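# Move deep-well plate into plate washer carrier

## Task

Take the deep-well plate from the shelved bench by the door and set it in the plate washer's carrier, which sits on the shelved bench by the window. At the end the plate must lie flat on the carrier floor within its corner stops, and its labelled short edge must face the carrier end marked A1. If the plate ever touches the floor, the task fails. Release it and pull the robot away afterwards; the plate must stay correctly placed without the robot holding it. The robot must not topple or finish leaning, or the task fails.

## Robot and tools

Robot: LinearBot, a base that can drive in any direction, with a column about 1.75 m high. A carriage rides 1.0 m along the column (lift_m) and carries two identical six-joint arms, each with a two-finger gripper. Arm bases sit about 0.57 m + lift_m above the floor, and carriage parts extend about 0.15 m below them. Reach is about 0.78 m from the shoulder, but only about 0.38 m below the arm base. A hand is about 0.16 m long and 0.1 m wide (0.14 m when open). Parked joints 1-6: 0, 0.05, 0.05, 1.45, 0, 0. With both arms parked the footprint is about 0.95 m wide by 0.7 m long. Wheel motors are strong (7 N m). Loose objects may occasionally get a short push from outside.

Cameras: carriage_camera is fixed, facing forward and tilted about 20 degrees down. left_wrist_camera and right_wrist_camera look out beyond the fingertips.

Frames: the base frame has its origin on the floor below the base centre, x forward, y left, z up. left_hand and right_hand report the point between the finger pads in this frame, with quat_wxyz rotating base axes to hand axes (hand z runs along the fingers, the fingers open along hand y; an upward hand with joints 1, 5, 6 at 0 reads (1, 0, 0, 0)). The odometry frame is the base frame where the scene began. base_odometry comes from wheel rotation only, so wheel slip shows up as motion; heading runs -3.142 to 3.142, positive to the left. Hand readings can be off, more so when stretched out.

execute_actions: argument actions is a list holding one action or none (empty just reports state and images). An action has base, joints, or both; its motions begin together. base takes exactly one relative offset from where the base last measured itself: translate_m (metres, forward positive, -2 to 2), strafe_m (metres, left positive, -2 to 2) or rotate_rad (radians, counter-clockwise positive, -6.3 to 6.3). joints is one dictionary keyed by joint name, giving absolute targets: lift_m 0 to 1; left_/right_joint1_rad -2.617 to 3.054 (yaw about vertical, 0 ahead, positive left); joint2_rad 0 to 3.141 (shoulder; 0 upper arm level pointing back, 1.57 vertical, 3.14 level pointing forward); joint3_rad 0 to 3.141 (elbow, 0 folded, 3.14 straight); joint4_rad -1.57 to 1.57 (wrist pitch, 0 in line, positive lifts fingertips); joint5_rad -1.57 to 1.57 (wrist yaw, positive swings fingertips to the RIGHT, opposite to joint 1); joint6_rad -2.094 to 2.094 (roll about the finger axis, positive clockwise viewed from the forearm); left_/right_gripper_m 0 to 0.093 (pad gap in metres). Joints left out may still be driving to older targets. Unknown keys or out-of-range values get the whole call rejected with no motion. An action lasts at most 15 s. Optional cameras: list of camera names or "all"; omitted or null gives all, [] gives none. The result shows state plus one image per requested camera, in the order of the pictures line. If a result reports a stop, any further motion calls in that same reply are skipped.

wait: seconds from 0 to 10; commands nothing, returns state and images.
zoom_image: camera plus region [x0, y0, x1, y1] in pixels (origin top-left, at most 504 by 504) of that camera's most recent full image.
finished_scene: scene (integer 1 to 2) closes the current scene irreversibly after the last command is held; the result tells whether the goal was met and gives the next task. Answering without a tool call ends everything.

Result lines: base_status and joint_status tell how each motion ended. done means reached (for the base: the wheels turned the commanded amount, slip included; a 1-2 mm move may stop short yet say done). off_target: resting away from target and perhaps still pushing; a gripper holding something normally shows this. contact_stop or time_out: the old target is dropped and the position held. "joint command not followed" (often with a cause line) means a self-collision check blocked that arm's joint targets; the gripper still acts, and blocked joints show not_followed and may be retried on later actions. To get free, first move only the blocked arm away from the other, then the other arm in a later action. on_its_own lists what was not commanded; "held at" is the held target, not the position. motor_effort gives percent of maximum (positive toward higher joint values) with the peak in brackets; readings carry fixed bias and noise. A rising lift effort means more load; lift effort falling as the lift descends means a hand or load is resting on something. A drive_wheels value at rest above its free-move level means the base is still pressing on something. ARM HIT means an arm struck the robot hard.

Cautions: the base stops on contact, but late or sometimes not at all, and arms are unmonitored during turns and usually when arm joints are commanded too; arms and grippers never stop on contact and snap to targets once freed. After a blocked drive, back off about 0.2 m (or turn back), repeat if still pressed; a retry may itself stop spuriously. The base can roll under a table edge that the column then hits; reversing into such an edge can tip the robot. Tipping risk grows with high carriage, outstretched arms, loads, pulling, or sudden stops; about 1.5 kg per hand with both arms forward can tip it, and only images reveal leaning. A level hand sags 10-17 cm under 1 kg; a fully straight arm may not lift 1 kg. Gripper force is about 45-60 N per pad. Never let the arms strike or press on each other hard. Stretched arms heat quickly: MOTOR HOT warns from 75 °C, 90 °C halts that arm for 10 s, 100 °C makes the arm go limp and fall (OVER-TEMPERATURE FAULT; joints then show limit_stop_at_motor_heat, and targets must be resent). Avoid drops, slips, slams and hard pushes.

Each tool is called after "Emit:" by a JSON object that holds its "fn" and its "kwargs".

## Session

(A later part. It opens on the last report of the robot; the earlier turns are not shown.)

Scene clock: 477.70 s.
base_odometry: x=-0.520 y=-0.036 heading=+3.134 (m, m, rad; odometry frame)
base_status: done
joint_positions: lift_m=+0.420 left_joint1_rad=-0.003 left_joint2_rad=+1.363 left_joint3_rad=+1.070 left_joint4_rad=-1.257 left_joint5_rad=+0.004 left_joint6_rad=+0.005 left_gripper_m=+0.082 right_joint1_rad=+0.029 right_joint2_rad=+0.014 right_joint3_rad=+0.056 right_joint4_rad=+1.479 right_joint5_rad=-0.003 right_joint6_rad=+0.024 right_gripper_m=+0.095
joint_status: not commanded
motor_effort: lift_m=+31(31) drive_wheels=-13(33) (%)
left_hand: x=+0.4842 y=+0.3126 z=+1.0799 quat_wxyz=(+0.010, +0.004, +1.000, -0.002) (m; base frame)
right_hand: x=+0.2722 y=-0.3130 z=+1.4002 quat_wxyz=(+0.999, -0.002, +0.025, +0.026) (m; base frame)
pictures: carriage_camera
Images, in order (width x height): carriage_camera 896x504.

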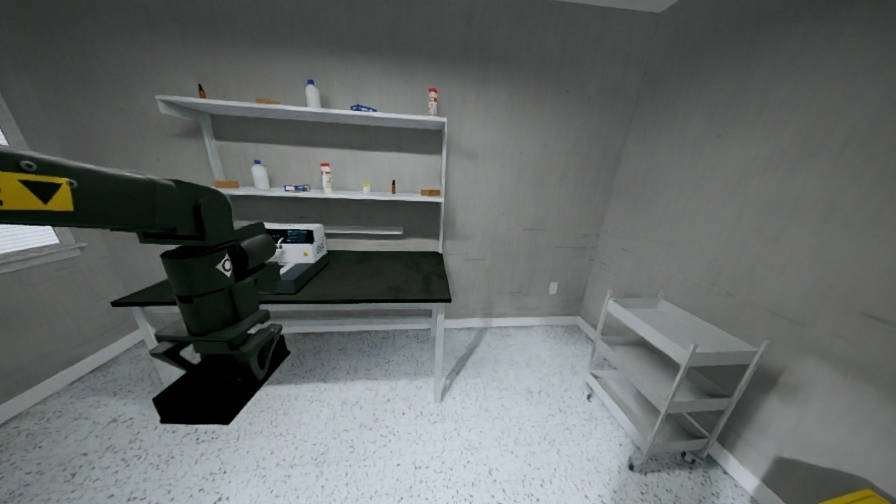

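Emit:
{"fn": "execute_actions", "kwargs": {"actions": [{"base": {"rotate_rad": 0.13}, "joints": {"left_joint1_rad": 0.6, "left_gripper_m": 0.05}}], "cameras": []}}

Emit:
{"fn": "execute_actions", "kwargs": {"actions": [{"base": {"strafe_m": 0.55}}], "cameras": []}}

Emit:
{"fn": "execute_actions", "kwargs": {"actions": [{"base": {"translate_m": 0.6}}], "cameras": ["carriage_camera", "left_wrist_camera"]}}

Scene clock: 541.20 s.
base_odometry: x=-0.520 y=-0.036 heading=-3.020 (m, m, rad; odometry frame)
base_status: done
joint_positions: lift_m=+0.420 left_joint1_rad=+0.595 left_joint2_rad=+1.363 left_joint3_rad=+1.070 left_joint4_rad=-1.255 left_joint5_rad=+0.001 left_joint6_rad=+0.004 left_gripper_m=+0.082 right_joint1_rad=+0.029 right_joint2_rad=+0.014 right_joint3_rad=+0.056 right_joint4_rad=+1.481 right_joint5_rad=-0.003 right_joint6_rad=+0.024 right_gripper_m=+0.095
joint_status: left_gripper_m off_target (ended at +0.082, target +0.050); the others done
motor_effort: lift_m=+31(31) drive_wheels=+10(19) (%)
left_hand: x=+0.4465 y=+0.4386 z=+1.0799 quat_wxyz=(+0.011, -0.291, +0.957, +0.003) (m; base frame)
right_hand: x=+0.2717 y=-0.3130 z=+1.4002 quat_wxyz=(+0.999, -0.002, +0.024, +0.026) (m; base frame)
pictures: none
No camera images: the call's "cameras" was empty. Leave "cameras" out to get every camera's image.

Scene clock: 544.47 s.
base_odometry: x=-0.453 y=-0.582 heading=-3.020 (m, m, rad; odometry frame)
base_status: done
joint_positions: lift_m=+0.420 left_joint1_rad=+0.595 left_joint2_rad=+1.363 left_joint3_rad=+1.070 left_joint4_rad=-1.256 left_joint5_rad=+0.001 left_joint6_rad=+0.004 left_gripper_m=+0.082 right_joint1_rad=+0.029 right_joint2_rad=+0.014 right_joint3_rad=+0.056 right_joint4_rad=+1.481 right_joint5_rad=-0.003 right_joint6_rad=+0.024 right_gripper_m=+0.095
joint_status: not commanded
motor_effort: lift_m=+31(31) drive_wheels=+1(24) (%)
left_hand: x=+0.4463 y=+0.4385 z=+1.0799 quat_wxyz=(+0.011, -0.291, +0.957, +0.003) (m; base frame)
right_hand: x=+0.2716 y=-0.3130 z=+1.4002 quat_wxyz=(+0.999, -0.002, +0.024, +0.026) (m; base frame)
pictures: none
No camera images: the call's "cameras" was empty. Leave "cameras" out to get every camera's image.

Scene clock: 547.83 s.
base_odometry: x=-1.049 y=-0.655 heading=-3.019 (m, m, rad; odometry frame)
base_status: done
joint_positions: lift_m=+0.420 left_joint1_rad=+0.595 left_joint2_rad=+1.363 left_joint3_rad=+1.070 left_joint4_rad=-1.257 left_joint5_rad=+0.001 left_joint6_rad=+0.004 left_gripper_m=+0.082 right_joint1_rad=+0.029 right_joint2_rad=+0.014 right_joint3_rad=+0.056 right_joint4_rad=+1.480 right_joint5_rad=-0.003 right_joint6_rad=+0.024 right_gripper_m=+0.095
joint_status: not commanded
motor_effort: lift_m=+31(31) drive_wheels=-9(20) (%)
left_hand: x=+0.4461 y=+0.4384 z=+1.0799 quat_wxyz=(+0.010, -0.291, +0.957, +0.002) (m; base frame)
right_hand: x=+0.2719 y=-0.3130 z=+1.4002 quat_wxyz=(+0.999, -0.002, +0.024, +0.026) (m; base frame)
pictures: carriage_camera, left_wrist_camera
Images, in order (width x height): carriage_camera 896x504, left_wrist_camera 896x504.

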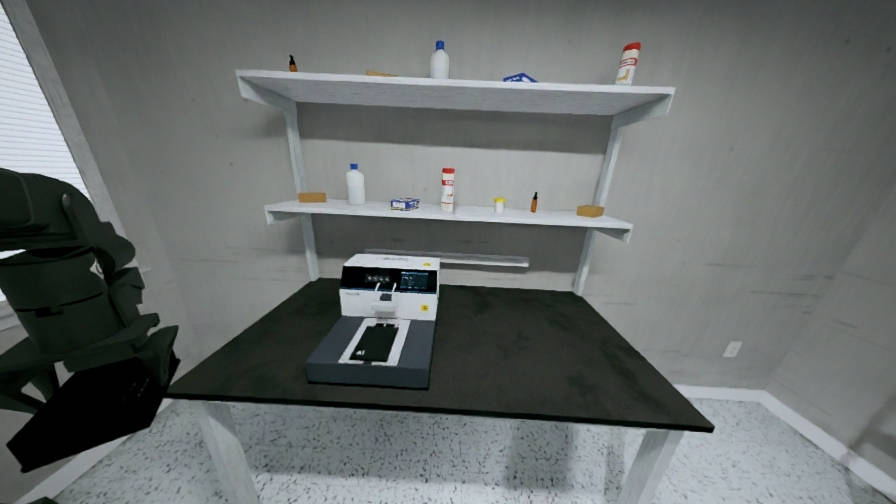

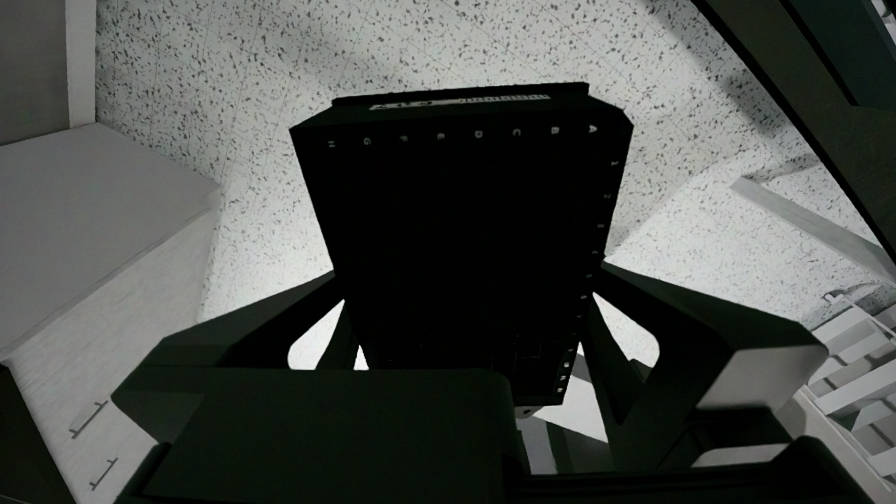

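Emit:
{"fn": "zoom_image", "kwargs": {"camera": "carriage_camera", "region": [295, 250, 455, 400]}}

Region (295, 250, 455, 400) of carriage_camera's 896x504 image, scaled by 3.150, with more detail than that image has; it fills the top 472 rows of this view, and the rest is white.

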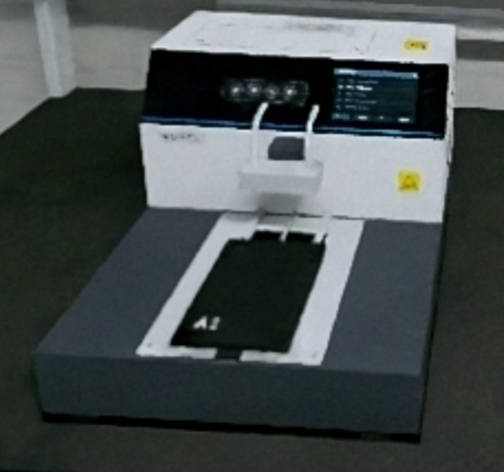

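Emit:
{"fn": "zoom_image", "kwargs": {"camera": "carriage_camera", "region": [330, 285, 420, 375]}}

Region (330, 285, 420, 375) of carriage_camera's 896x504 image, scaled by 5.600, with more detail than that image has.

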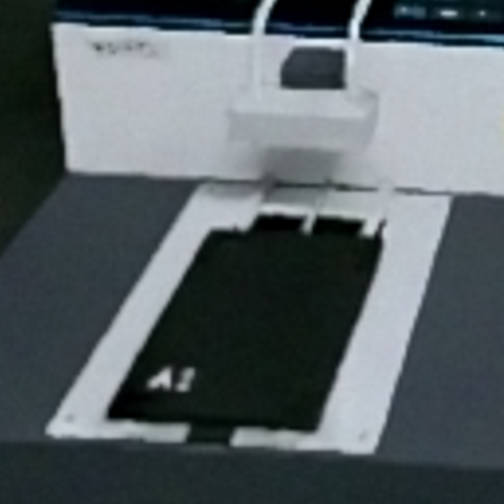

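Emit:
{"fn": "execute_actions", "kwargs": {"actions": [{"base": {"rotate_rad": -0.6}, "joints": {"lift_m": 0.47, "left_joint1_rad": -0.54, "left_joint2_rad": 2.305, "left_joint3_rad": 1.69, "left_joint4_rad": -0.95, "left_joint5_rad": 0.0, "left_joint6_rad": 2.0, "left_gripper_m": 0.05}}], "cameras": ["carriage_camera"]}}

Scene clock: 669.87 s.
base_odometry: x=-1.049 y=-0.655 heading=+2.665 (m, m, rad; odometry frame)
base_status: done
joint_positions: lift_m=+0.470 left_joint1_rad=-0.552 left_joint2_rad=+2.311 left_joint3_rad=+1.668 left_joint4_rad=-0.935 left_joint5_rad=+0.002 left_joint6_rad=+1.996 left_gripper_m=+0.082 right_joint1_rad=+0.029 right_joint2_rad=+0.014 right_joint3_rad=+0.056 right_joint4_rad=+1.479 right_joint5_rad=-0.003 right_joint6_rad=+0.024 right_gripper_m=+0.095
joint_status: left_gripper_m off_target (ended at +0.082, target +0.050); the others done
motor_effort: lift_m=+32(40) drive_wheels=+16(26) (%)
left_hand: x=+0.6259 y=+0.0890 z=+0.9806 quat_wxyz=(-0.002, +0.956, +0.293, -0.004) (m; base frame)
right_hand: x=+0.2721 y=-0.3130 z=+1.4501 quat_wxyz=(+0.999, -0.002, +0.025, +0.026) (m; base frame)
pictures: carriage_camera
Images, in order (width x height): carriage_camera 896x504.

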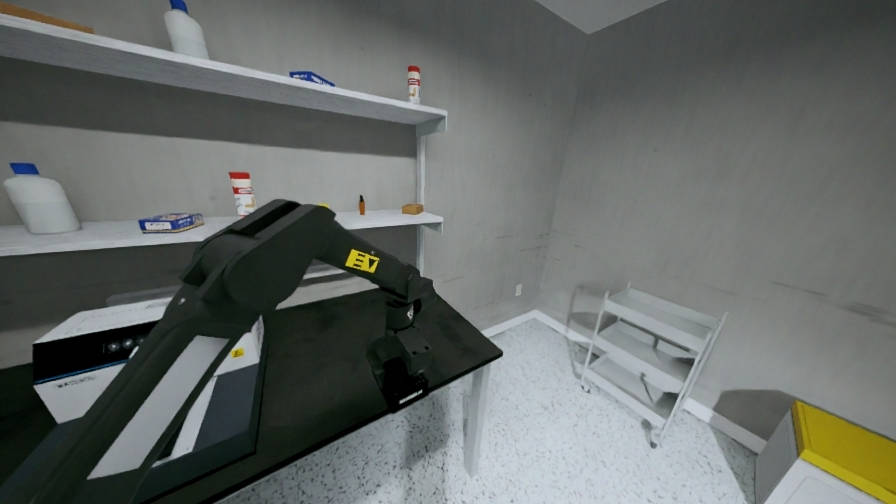

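Emit:
{"fn": "execute_actions", "kwargs": {"actions": [{"base": {"strafe_m": 0.55}}], "cameras": ["carriage_camera", "left_wrist_camera"]}}

Scene clock: 677.47 s.
base_odometry: x=-1.300 y=-1.139 heading=+2.661 (m, m, rad; odometry frame)
base_status: strafe_m contact_stop (by the wheels' count: +0.545 of +0.550)
joint_positions: lift_m=+0.470 left_joint1_rad=-0.558 left_joint2_rad=+2.311 left_joint3_rad=+1.668 left_joint4_rad=-0.973 left_joint5_rad=+0.070 left_joint6_rad=+2.002 left_gripper_m=+0.082 right_joint1_rad=+0.029 right_joint2_rad=+0.014 right_joint3_rad=+0.056 right_joint4_rad=+1.481 right_joint5_rad=-0.004 right_joint6_rad=+0.024 right_gripper_m=+0.095
joint_status: not commanded
motor_effort: lift_m=+32(32) drive_wheels=+12(28) (%)
left_hand: x=+0.6106 y=+0.0821 z=+0.9813 quat_wxyz=(+0.006, +0.957, +0.288, -0.042) (m; base frame)
right_hand: x=+0.2716 y=-0.3130 z=+1.4502 quat_wxyz=(+0.999, -0.002, +0.024, +0.026) (m; base frame)
pictures: carriage_camera, left_wrist_camera
Images, in order (width x height): carriage_camera 896x504, left_wrist_camera 896x504.

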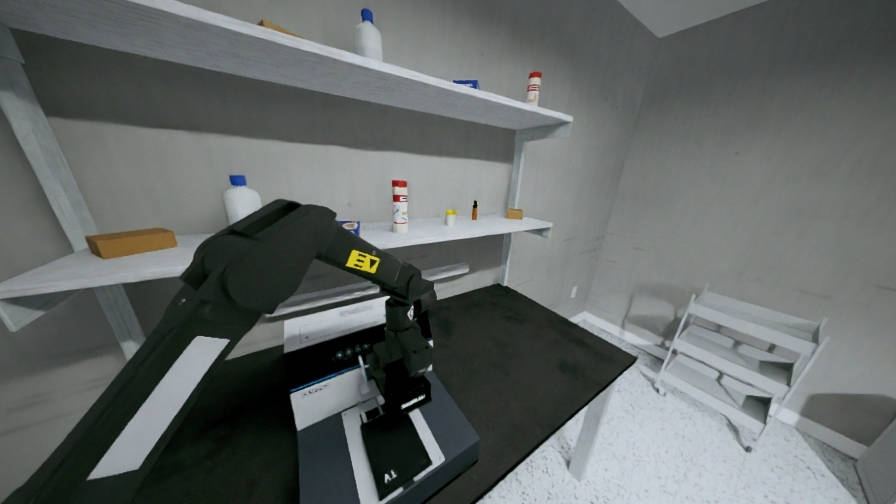

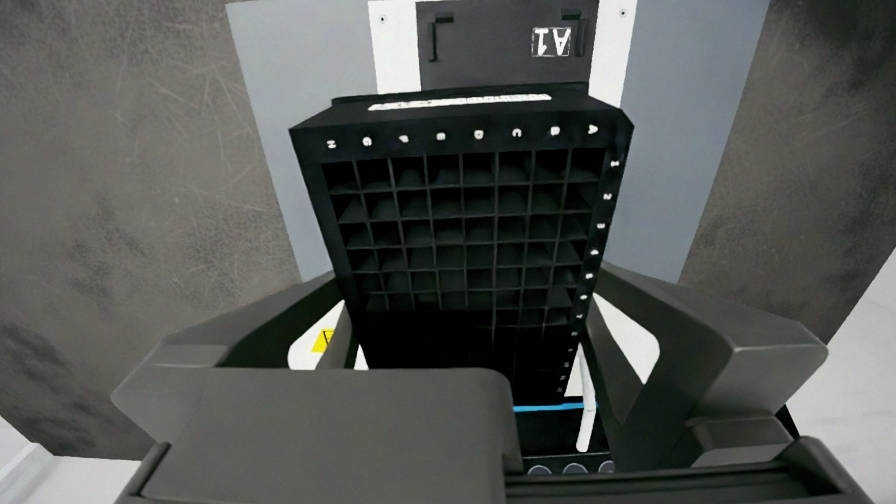

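Emit:
{"fn": "execute_actions", "kwargs": {"actions": [{"base": {"strafe_m": -0.05}}], "cameras": []}}

Emit:
{"fn": "execute_actions", "kwargs": {"actions": [{"base": {"translate_m": -0.06}, "joints": {"left_joint1_rad": -0.54, "left_joint4_rad": -0.93, "left_joint5_rad": 0.0, "left_joint6_rad": 2.0, "left_gripper_m": 0.05}}], "cameras": ["carriage_camera", "left_wrist_camera"]}}

Scene clock: 687.30 s.
base_odometry: x=-1.277 y=-1.094 heading=+2.662 (m, m, rad; odometry frame)
base_status: done
joint_positions: lift_m=+0.470 left_joint1_rad=-0.548 left_joint2_rad=+2.311 left_joint3_rad=+1.668 left_joint4_rad=-0.957 left_joint5_rad=+0.010 left_joint6_rad=+2.002 left_gripper_m=+0.082 right_joint1_rad=+0.029 right_joint2_rad=+0.014 right_joint3_rad=+0.056 right_joint4_rad=+1.482 right_joint5_rad=-0.004 right_joint6_rad=+0.024 right_gripper_m=+0.095
joint_status: not commanded
motor_effort: lift_m=+32(32) drive_wheels=-15(14) (%)
left_hand: x=+0.6214 y=+0.0921 z=+0.9807 quat_wxyz=(-0.008, +0.956, +0.292, -0.014) (m; base frame)
right_hand: x=+0.2715 y=-0.3130 z=+1.4502 quat_wxyz=(+0.999, -0.002, +0.024, +0.026) (m; base frame)
pictures: none
No camera images: the call's "cameras" was empty. Leave "cameras" out to get every camera's image.

Scene clock: 688.67 s.
base_odometry: x=-1.224 y=-1.122 heading=+2.663 (m, m, rad; odometry frame)
base_status: done
joint_positions: lift_m=+0.470 left_joint1_rad=-0.545 left_joint2_rad=+2.311 left_joint3_rad=+1.668 left_joint4_rad=-0.934 left_joint5_rad=+0.008 left_joint6_rad=+2.002 left_gripper_m=+0.082 right_joint1_rad=+0.029 right_joint2_rad=+0.014 right_joint3_rad=+0.056 right_joint4_rad=+1.482 right_joint5_rad=-0.004 right_joint6_rad=+0.024 right_gripper_m=+0.095
joint_status: left_gripper_m off_target (ended at +0.082, target +0.050); the others done
motor_effort: lift_m=+32(32) drive_wheels=-2(12) (%)
left_hand: x=+0.6273 y=+0.0907 z=+0.9806 quat_wxyz=(+0.000, +0.956, +0.293, -0.005) (m; base frame)
right_hand: x=+0.2715 y=-0.3130 z=+1.4502 quat_wxyz=(+0.999, -0.002, +0.024, +0.026) (m; base frame)
pictures: carriage_camera, left_wrist_camera
Images, in order (width x height): carriage_camera 896x504, left_wrist_camera 896x504.

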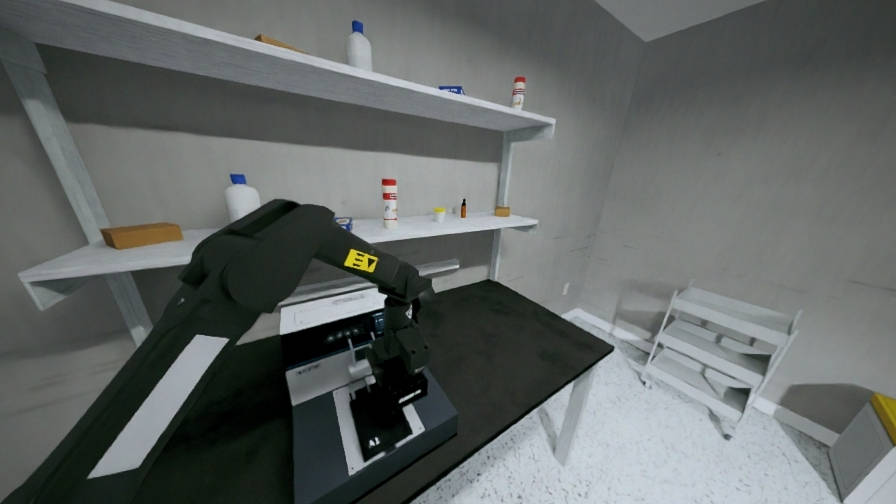

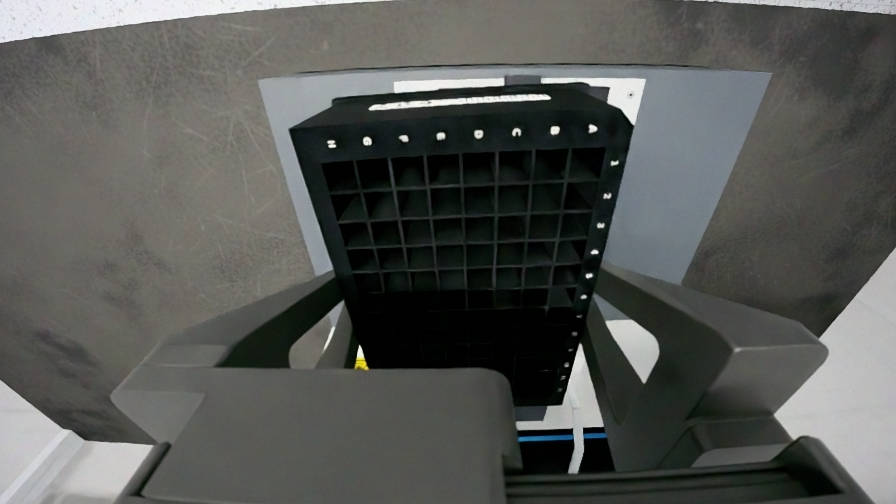

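Emit:
{"fn": "zoom_image", "kwargs": {"camera": "carriage_camera", "region": [280, 300, 470, 490]}}

Region (280, 300, 470, 490) of carriage_camera's 896x504 image, scaled by 2.653, with more detail than that image has.

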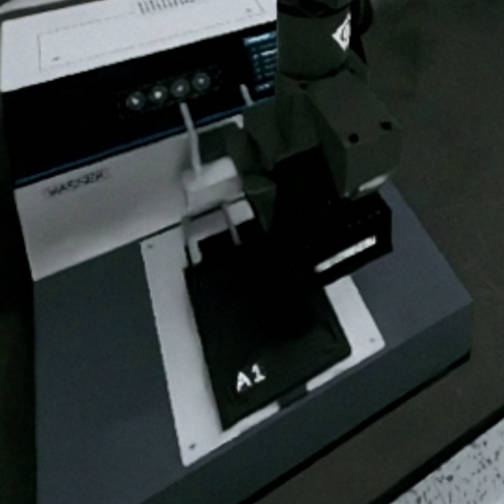

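Emit:
{"fn": "execute_actions", "kwargs": {"actions": [{"base": {"translate_m": -0.022}, "joints": {"left_joint6_rad": 2.04, "left_gripper_m": 0.05}}], "cameras": []}}

Emit:
{"fn": "execute_actions", "kwargs": {"actions": [{"base": {"strafe_m": 0.03}, "joints": {"lift_m": 0.435}}], "cameras": ["carriage_camera", "left_wrist_camera"]}}

Scene clock: 736.83 s.
base_odometry: x=-1.205 y=-1.133 heading=+2.663 (m, m, rad; odometry frame)
base_status: done
joint_positions: lift_m=+0.470 left_joint1_rad=-0.544 left_joint2_rad=+2.311 left_joint3_rad=+1.668 left_joint4_rad=-0.932 left_joint5_rad=+0.007 left_joint6_rad=+2.036 left_gripper_m=+0.082 right_joint1_rad=+0.029 right_joint2_rad=+0.014 right_joint3_rad=+0.056 right_joint4_rad=+1.483 right_joint5_rad=-0.004 right_joint6_rad=+0.024 right_gripper_m=+0.095
joint_status: left_gripper_m off_target (ended at +0.082, target +0.050); the others done
motor_effort: lift_m=+32(32) drive_wheels=+3(15) (%)
left_hand: x=+0.6279 y=+0.0910 z=+0.9806 quat_wxyz=(+0.000, +0.961, +0.277, -0.004) (m; base frame)
right_hand: x=+0.2713 y=-0.3130 z=+1.4502 quat_wxyz=(+0.999, -0.002, +0.023, +0.026) (m; base frame)
pictures: none
No camera images: the call's "cameras" was empty. Leave "cameras" out to get every camera's image.

Scene clock: 737.90 s.
base_odometry: x=-1.218 y=-1.159 heading=+2.663 (m, m, rad; odometry frame)
base_status: done
joint_positions: lift_m=+0.435 left_joint1_rad=-0.543 left_joint2_rad=+2.311 left_joint3_rad=+1.668 left_joint4_rad=-0.930 left_joint5_rad=+0.004 left_joint6_rad=+2.036 left_gripper_m=+0.082 right_joint1_rad=+0.029 right_joint2_rad=+0.014 right_joint3_rad=+0.056 right_joint4_rad=+1.482 right_joint5_rad=-0.003 right_joint6_rad=+0.024 right_gripper_m=+0.095
joint_status: all done
motor_effort: lift_m=+30(31) drive_wheels=+2(14) (%)
left_hand: x=+0.6288 y=+0.0912 z=+0.9458 quat_wxyz=(+0.001, +0.961, +0.277, -0.003) (m; base frame)
right_hand: x=+0.2714 y=-0.3130 z=+1.4153 quat_wxyz=(+0.999, -0.002, +0.023, +0.026) (m; base frame)
pictures: carriage_camera, left_wrist_camera
Images, in order (width x height): carriage_camera 896x504, left_wrist_camera 896x504.

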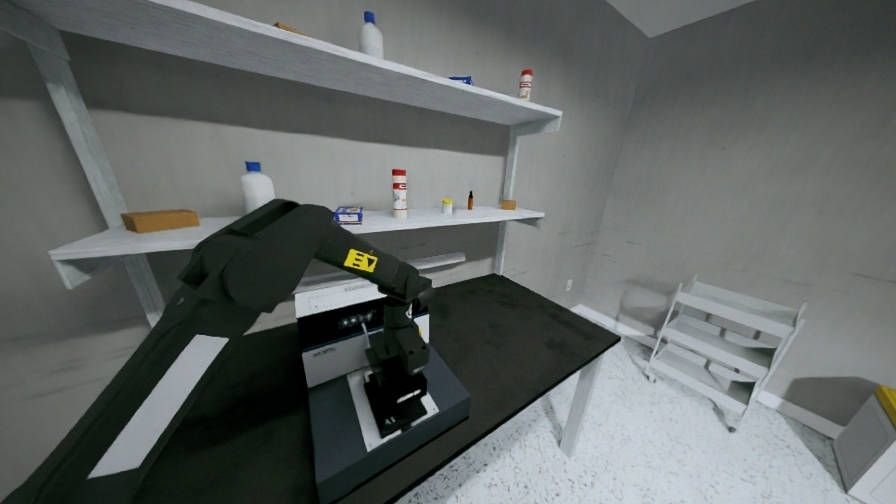

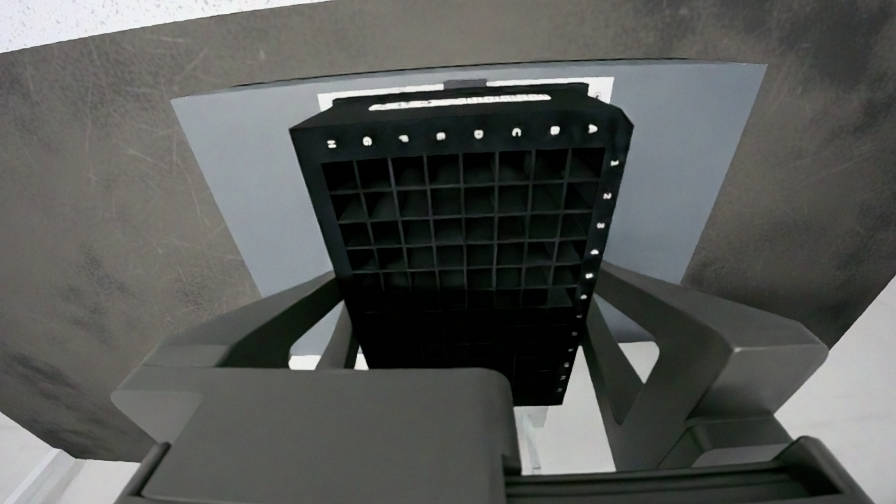

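Emit:
{"fn": "execute_actions", "kwargs": {"actions": [{"base": {"strafe_m": 0.006}, "joints": {"lift_m": 0.375}}], "cameras": ["carriage_camera", "left_wrist_camera"]}}

Scene clock: 757.90 s.
base_odometry: x=-1.221 y=-1.165 heading=+2.663 (m, m, rad; odometry frame)
base_status: done
joint_positions: lift_m=+0.375 left_joint1_rad=-0.542 left_joint2_rad=+2.309 left_joint3_rad=+1.668 left_joint4_rad=-0.929 left_joint5_rad=+0.003 left_joint6_rad=+2.036 left_gripper_m=+0.082 right_joint1_rad=+0.029 right_joint2_rad=+0.014 right_joint3_rad=+0.056 right_joint4_rad=+1.482 right_joint5_rad=-0.004 right_joint6_rad=+0.024 right_gripper_m=+0.095
joint_status: all done
motor_effort: lift_m=+30(31) drive_wheels=+3(10) (%)
left_hand: x=+0.6298 y=+0.0918 z=+0.8868 quat_wxyz=(+0.001, +0.961, +0.278, -0.001) (m; base frame)
right_hand: x=+0.2715 y=-0.3130 z=+1.3553 quat_wxyz=(+0.999, -0.002, +0.024, +0.026) (m; base frame)
pictures: carriage_camera, left_wrist_camera
Images, in order (width x height): carriage_camera 896x504, left_wrist_camera 896x504.

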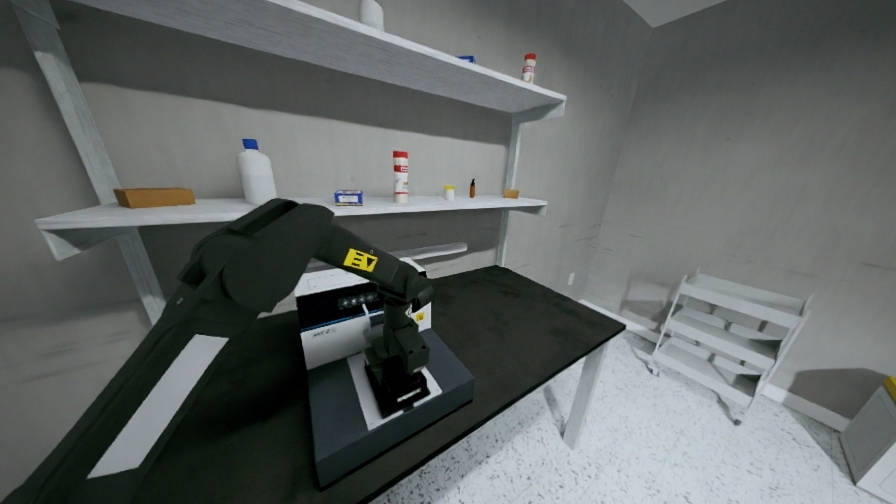

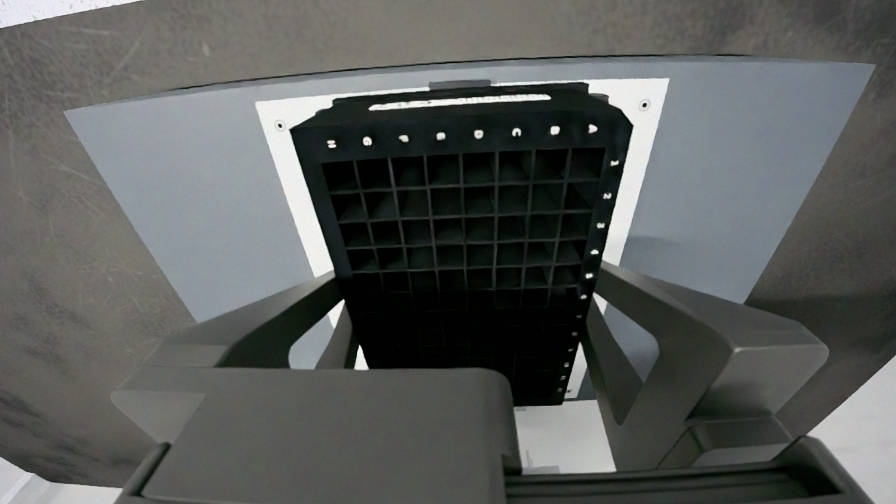

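Emit:
{"fn": "execute_actions", "kwargs": {"actions": [{"base": {"translate_m": 0.016}}], "cameras": []}}

Emit:
{"fn": "execute_actions", "kwargs": {"actions": [{"base": {"strafe_m": 0.011}}], "cameras": ["carriage_camera", "left_wrist_camera"]}}

Scene clock: 826.57 s.
base_odometry: x=-1.235 y=-1.158 heading=+2.664 (m, m, rad; odometry frame)
base_status: done
joint_positions: lift_m=+0.375 left_joint1_rad=-0.542 left_joint2_rad=+2.309 left_joint3_rad=+1.668 left_joint4_rad=-0.949 left_joint5_rad=+0.000 left_joint6_rad=+2.035 left_gripper_m=+0.082 right_joint1_rad=+0.029 right_joint2_rad=+0.014 right_joint3_rad=+0.056 right_joint4_rad=+1.481 right_joint5_rad=-0.004 right_joint6_rad=+0.024 right_gripper_m=+0.095
joint_status: not commanded
motor_effort: lift_m=+30(30) drive_wheels=+9(10) (%)
left_hand: x=+0.6259 y=+0.0947 z=+0.8868 quat_wxyz=(-0.007, +0.960, +0.279, -0.007) (m; base frame)
right_hand: x=+0.2716 y=-0.3130 z=+1.3553 quat_wxyz=(+0.999, -0.002, +0.024, +0.026) (m; base frame)
pictures: none
No camera images: the call's "cameras" was empty. Leave "cameras" out to get every camera's image.

Scene clock: 827.27 s.
base_odometry: x=-1.240 y=-1.167 heading=+2.663 (m, m, rad; odometry frame)
base_status: done
joint_positions: lift_m=+0.375 left_joint1_rad=-0.541 left_joint2_rad=+2.309 left_joint3_rad=+1.668 left_joint4_rad=-0.939 left_joint5_rad=+0.000 left_joint6_rad=+2.035 left_gripper_m=+0.082 right_joint1_rad=+0.029 right_joint2_rad=+0.014 right_joint3_rad=+0.056 right_joint4_rad=+1.482 right_joint5_rad=-0.004 right_joint6_rad=+0.024 right_gripper_m=+0.095
joint_status: not commanded
motor_effort: lift_m=+30(30) drive_wheels=+2(13) (%)
left_hand: x=+0.6280 y=+0.0936 z=+0.8868 quat_wxyz=(-0.003, +0.960, +0.279, -0.003) (m; base frame)
right_hand: x=+0.2714 y=-0.3130 z=+1.3553 quat_wxyz=(+0.999, -0.002, +0.023, +0.026) (m; base frame)
pictures: carriage_camera, left_wrist_camera
Images, in order (width x height): carriage_camera 896x504, left_wrist_camera 896x504.

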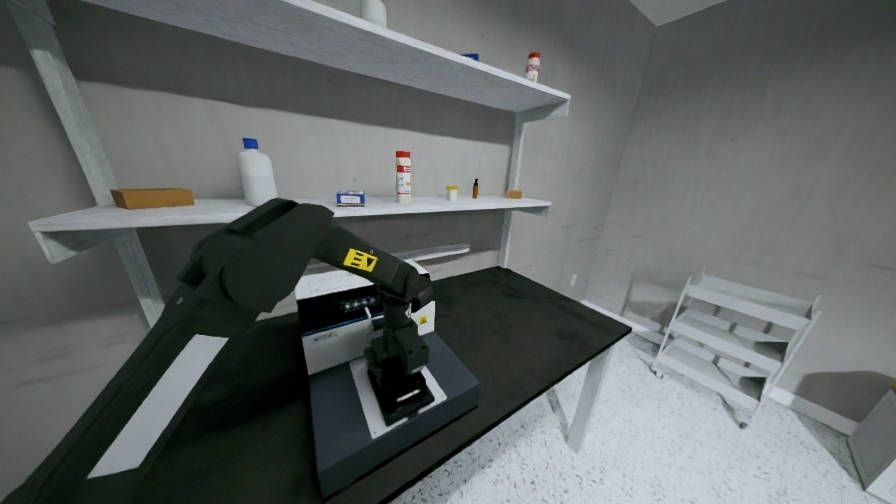

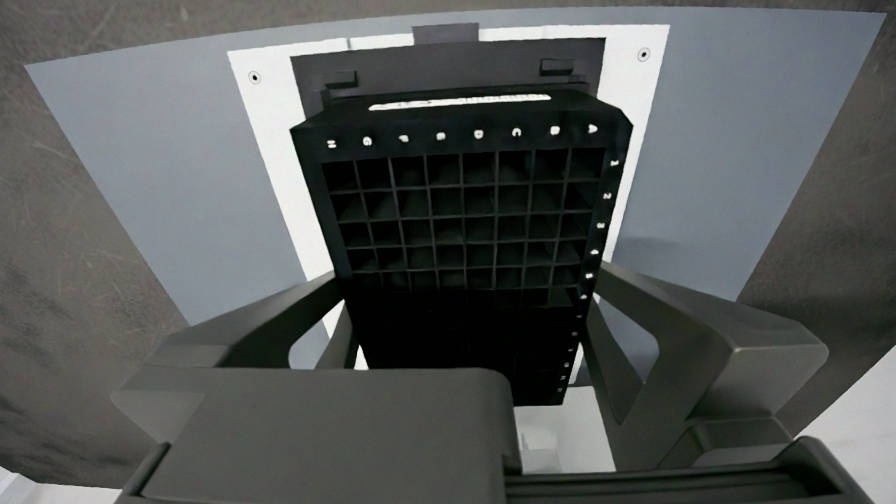

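Emit:
{"fn": "zoom_image", "kwargs": {"camera": "left_wrist_camera", "region": [220, 10, 680, 170]}}

Emit:
{"fn": "zoom_image", "kwargs": {"camera": "carriage_camera", "region": [320, 290, 480, 450]}}

Region (220, 10, 680, 170) of left_wrist_camera's 896x504 image, scaled by 1.096, with more detail than that image has; it fills the top 175 rows of this view, and the rest is white.

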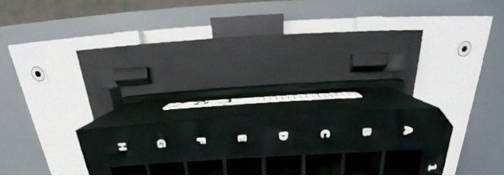

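Region (320, 290, 480, 450) of carriage_camera's 896x504 image, scaled by 3.150, with more detail than that image has.

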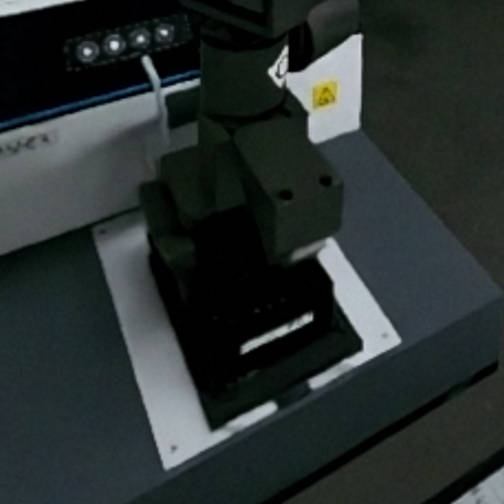

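Emit:
{"fn": "zoom_image", "kwargs": {"camera": "left_wrist_camera", "region": [280, 40, 400, 140]}}

Emit:
{"fn": "zoom_image", "kwargs": {"camera": "left_wrist_camera", "region": [520, 30, 640, 130]}}

Region (280, 40, 400, 140) of left_wrist_camera's 896x504 image, scaled by 4.200, with more detail than that image has.

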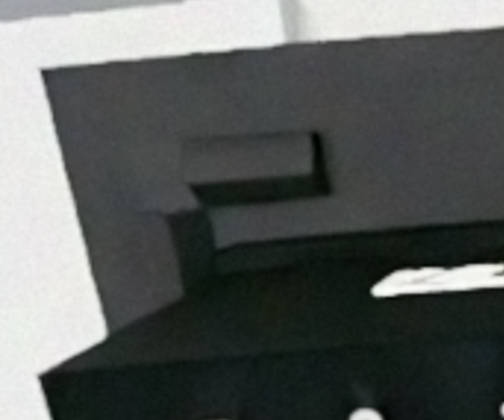

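Region (520, 30, 640, 130) of left_wrist_camera's 896x504 image, scaled by 4.200, with more detail than that image has.

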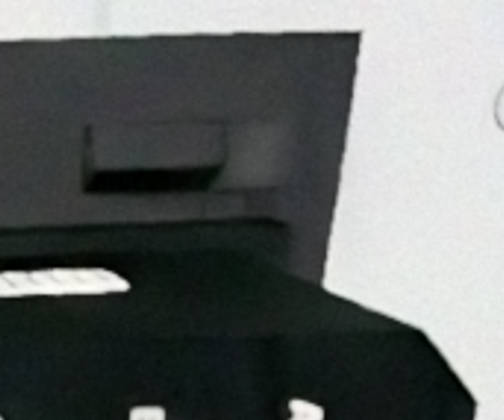

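Emit:
{"fn": "execute_actions", "kwargs": {"actions": [{"joints": {"left_joint4_rad": -0.918, "left_gripper_m": 0.05}}], "cameras": ["left_wrist_camera"]}}

Scene clock: 874.20 s.
base_odometry: x=-1.240 y=-1.167 heading=+2.663 (m, m, rad; odometry frame)
base_status: not commanded
joint_positions: lift_m=+0.375 left_joint1_rad=-0.541 left_joint2_rad=+2.309 left_joint3_rad=+1.668 left_joint4_rad=-0.932 left_joint5_rad=+0.001 left_joint6_rad=+2.037 left_gripper_m=+0.082 right_joint1_rad=+0.029 right_joint2_rad=+0.014 right_joint3_rad=+0.056 right_joint4_rad=+1.482 right_joint5_rad=-0.004 right_joint6_rad=+0.024 right_gripper_m=+0.095
joint_status: left_gripper_m off_target (ended at +0.082, target +0.050); the others done
motor_effort: lift_m=+30(30) drive_wheels=+2(2) (%)
left_hand: x=+0.6294 y=+0.0927 z=+0.8868 quat_wxyz=(-0.001, +0.961, +0.278, -0.001) (m; base frame)
right_hand: x=+0.2714 y=-0.3130 z=+1.3553 quat_wxyz=(+0.999, -0.002, +0.023, +0.026) (m; base frame)
pictures: left_wrist_camera
Images, in order (width x height): left_wrist_camera 896x504.

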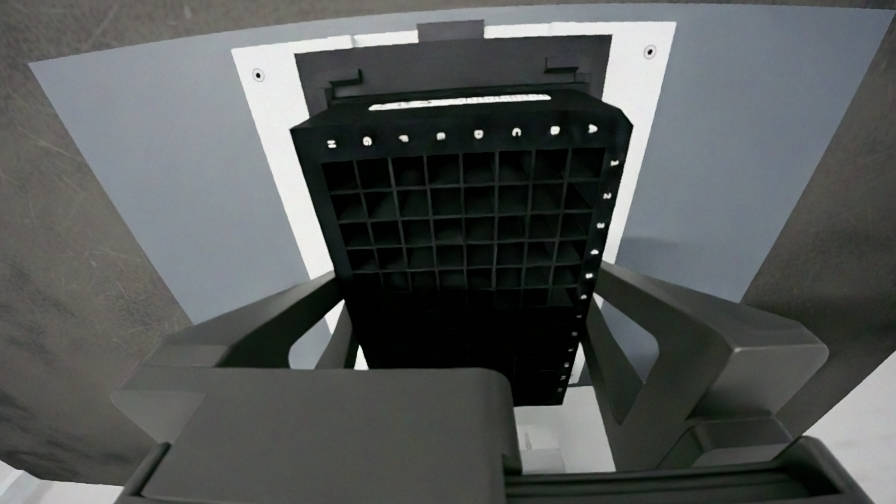

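Emit:
{"fn": "zoom_image", "kwargs": {"camera": "left_wrist_camera", "region": [480, 340, 640, 480]}}

Region (480, 340, 640, 480) of left_wrist_camera's 896x504 image, scaled by 3.150, with more detail than that image has; it fills the top 441 rows of this view, and the rest is white.

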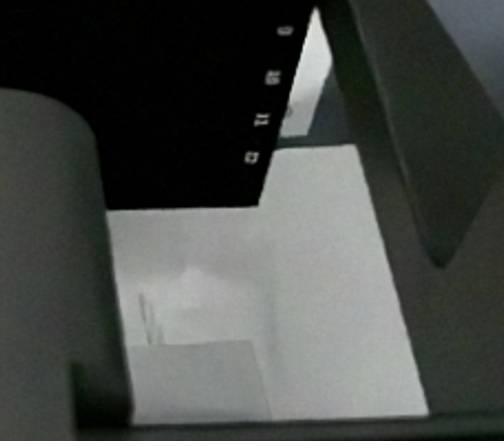

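Emit:
{"fn": "execute_actions", "kwargs": {"actions": [{"base": {"strafe_m": -0.003}, "joints": {"lift_m": 0.367}}], "cameras": ["left_wrist_camera"]}}

Scene clock: 892.03 s.
base_odometry: x=-1.238 y=-1.165 heading=+2.663 (m, m, rad; odometry frame)
base_status: done
joint_positions: lift_m=+0.367 left_joint1_rad=-0.541 left_joint2_rad=+2.302 left_joint3_rad=+1.668 left_joint4_rad=-0.937 left_joint5_rad=+0.002 left_joint6_rad=+2.042 left_gripper_m=+0.082 right_joint1_rad=+0.029 right_joint2_rad=+0.014 right_joint3_rad=+0.056 right_joint4_rad=+1.482 right_joint5_rad=-0.003 right_joint6_rad=+0.024 right_gripper_m=+0.095
joint_status: all done
motor_effort: lift_m=+29(30) drive_wheels=+1(10) (%)
left_hand: x=+0.6293 y=+0.0925 z=+0.8819 quat_wxyz=(+0.001, +0.961, +0.276, -0.001) (m; base frame)
right_hand: x=+0.2715 y=-0.3130 z=+1.3474 quat_wxyz=(+0.999, -0.002, +0.024, +0.026) (m; base frame)
pictures: left_wrist_camera
Images, in order (width x height): left_wrist_camera 896x504.

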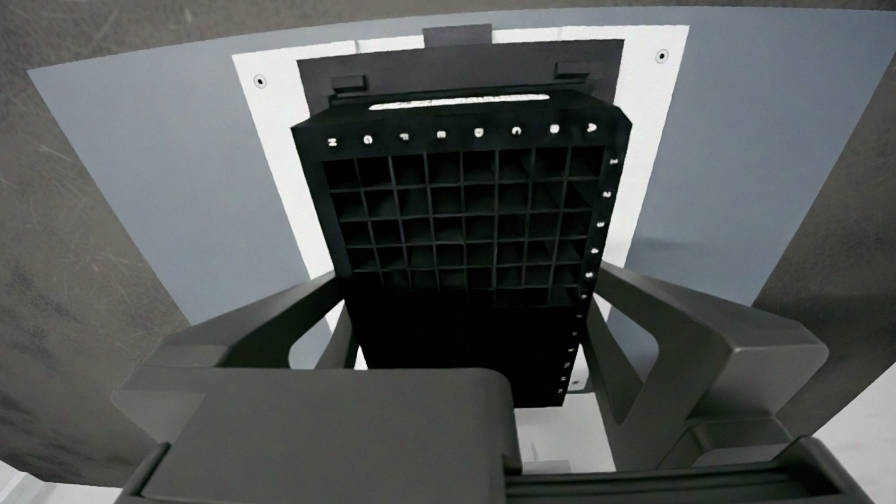

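Emit:
{"fn": "execute_actions", "kwargs": {"actions": [{"joints": {"lift_m": 0.378}}], "cameras": ["carriage_camera", "left_wrist_camera"]}}

Emit:
{"fn": "zoom_image", "kwargs": {"camera": "carriage_camera", "region": [340, 320, 450, 440]}}

Scene clock: 902.87 s.
base_odometry: x=-1.238 y=-1.165 heading=+2.663 (m, m, rad; odometry frame)
base_status: not commanded
joint_positions: lift_m=+0.378 left_joint1_rad=-0.541 left_joint2_rad=+2.302 left_joint3_rad=+1.668 left_joint4_rad=-0.928 left_joint5_rad=+0.002 left_joint6_rad=+2.042 left_gripper_m=+0.082 right_joint1_rad=+0.029 right_joint2_rad=+0.014 right_joint3_rad=+0.056 right_joint4_rad=+1.482 right_joint5_rad=-0.003 right_joint6_rad=+0.024 right_gripper_m=+0.095
joint_status: all done
motor_effort: lift_m=+32(39) drive_wheels=+2(1) (%)
left_hand: x=+0.6311 y=+0.0915 z=+0.8925 quat_wxyz=(+0.004, +0.961, +0.276, +0.002) (m; base frame)
right_hand: x=+0.2715 y=-0.3130 z=+1.3582 quat_wxyz=(+0.999, -0.002, +0.024, +0.026) (m; base frame)
pictures: carriage_camera, left_wrist_camera
Images, in order (width x height): carriage_camera 896x504, left_wrist_camera 896x504.

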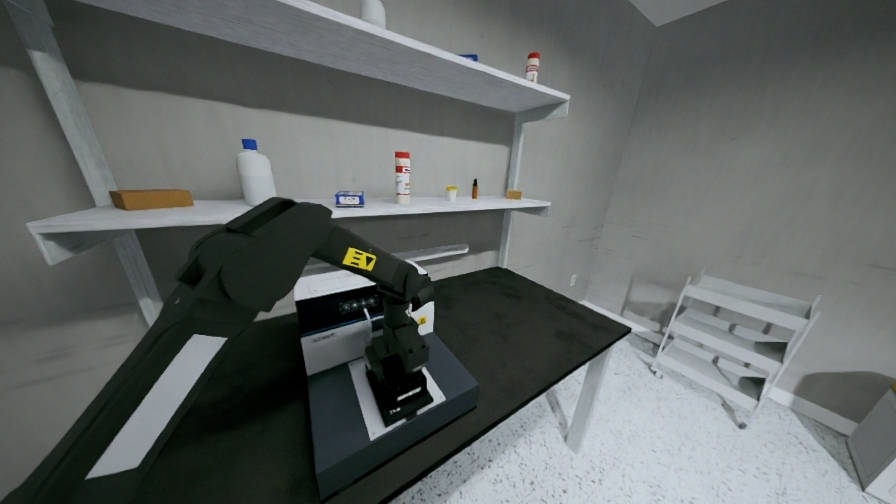

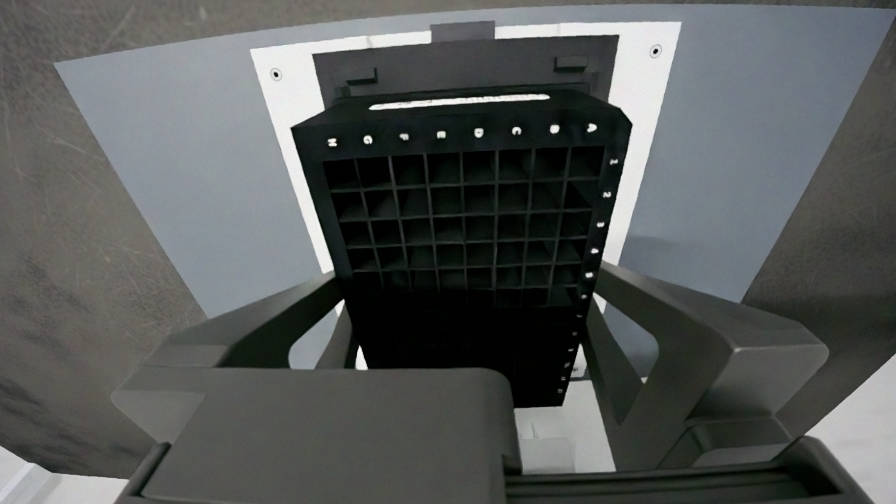

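Region (340, 320, 450, 440) of carriage_camera's 896x504 image, scaled by 4.200, with more detail than that image has; it fills the left 462 columns of this view, and the rest is white.

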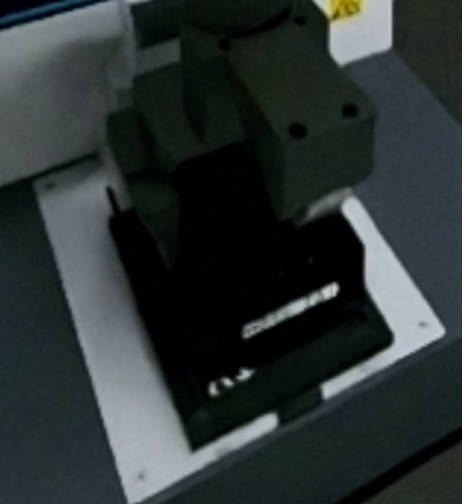

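Emit:
{"fn": "zoom_image", "kwargs": {"camera": "left_wrist_camera", "region": [300, 30, 640, 140]}}

Region (300, 30, 640, 140) of left_wrist_camera's 896x504 image, scaled by 1.482, with more detail than that image has; it fills the top 163 rows of this view, and the rest is white.

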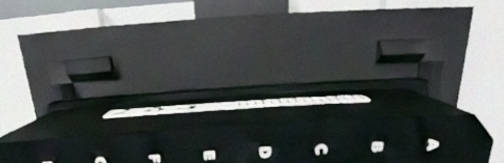

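Emit:
{"fn": "execute_actions", "kwargs": {"actions": [{"joints": {"right_joint1_rad": 0.0, "right_joint2_rad": 2.5, "right_joint3_rad": 1.05, "right_joint4_rad": 1.45, "right_joint5_rad": -1.3, "right_joint6_rad": 0.0}}], "cameras": ["carriage_camera", "right_wrist_camera"]}}

Scene clock: 1003.83 s.
MOTOR HOT: a motor of the left arm reached 75 °C. Now the hottest motor of the left arm, joint 2 (shoulder), reports 77 °C. The controller's stop level is 90 °C. To cool a motor, set the load down, stop pushing, or move to a pose that needs little force.
base_odometry: x=-1.238 y=-1.165 heading=+2.663 (m, m, rad; odometry frame)
base_status: not commanded
joint_positions: lift_m=+0.378 left_joint1_rad=-0.541 left_joint2_rad=+2.302 left_joint3_rad=+1.668 left_joint4_rad=-0.927 left_joint5_rad=+0.002 left_joint6_rad=+2.042 left_gripper_m=+0.082 right_joint1_rad=+0.010 right_joint2_rad=+2.509 right_joint3_rad=+1.039 right_joint4_rad=+1.435 right_joint5_rad=-1.293 right_joint6_rad=+0.007 right_gripper_m=+0.095
joint_status: all done
motor_effort: lift_m=+32(32) drive_wheels=+2(0) (%)
left_hand: x=+0.6314 y=+0.0913 z=+0.8925 quat_wxyz=(+0.004, +0.961, +0.276, +0.003) (m; base frame)
right_hand: x=+0.6983 y=-0.1442 z=+0.9531 quat_wxyz=(+0.551, -0.420, +0.573, +0.438) (m; base frame)
pictures: carriage_camera, right_wrist_camera
Images, in order (width x height): carriage_camera 896x504, right_wrist_camera 896x504.

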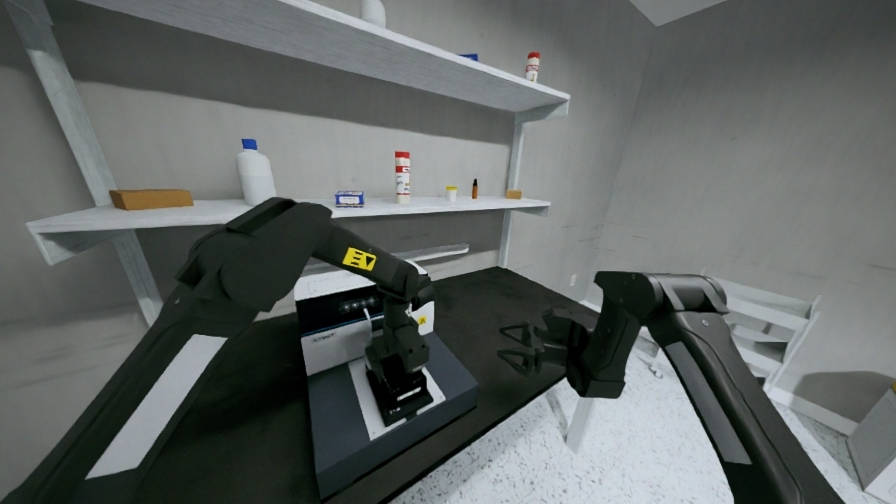

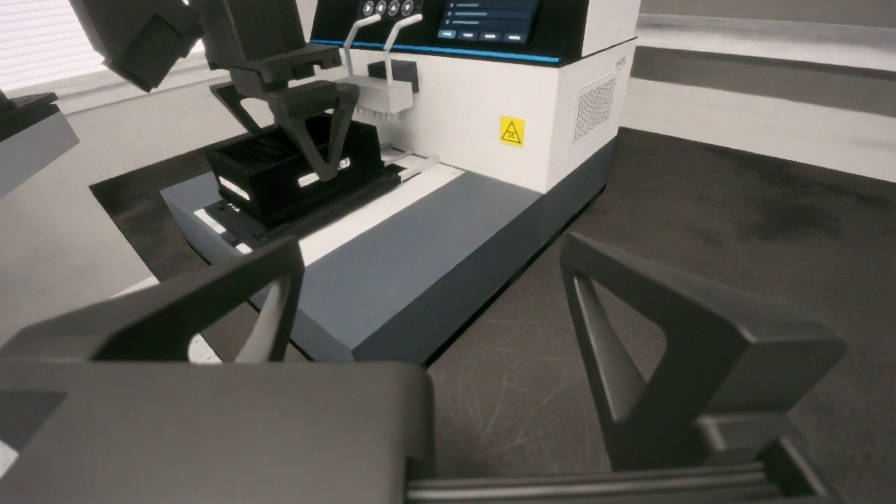

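Emit:
{"fn": "zoom_image", "kwargs": {"camera": "right_wrist_camera", "region": [190, 50, 470, 260]}}

Region (190, 50, 470, 260) of right_wrist_camera's 896x504 image, scaled by 1.800, with more detail than that image has; it fills the top 378 rows of this view, and the rest is white.

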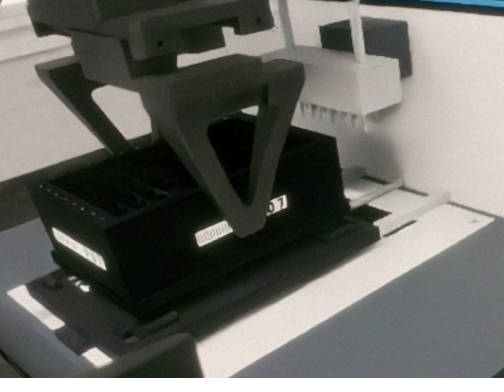

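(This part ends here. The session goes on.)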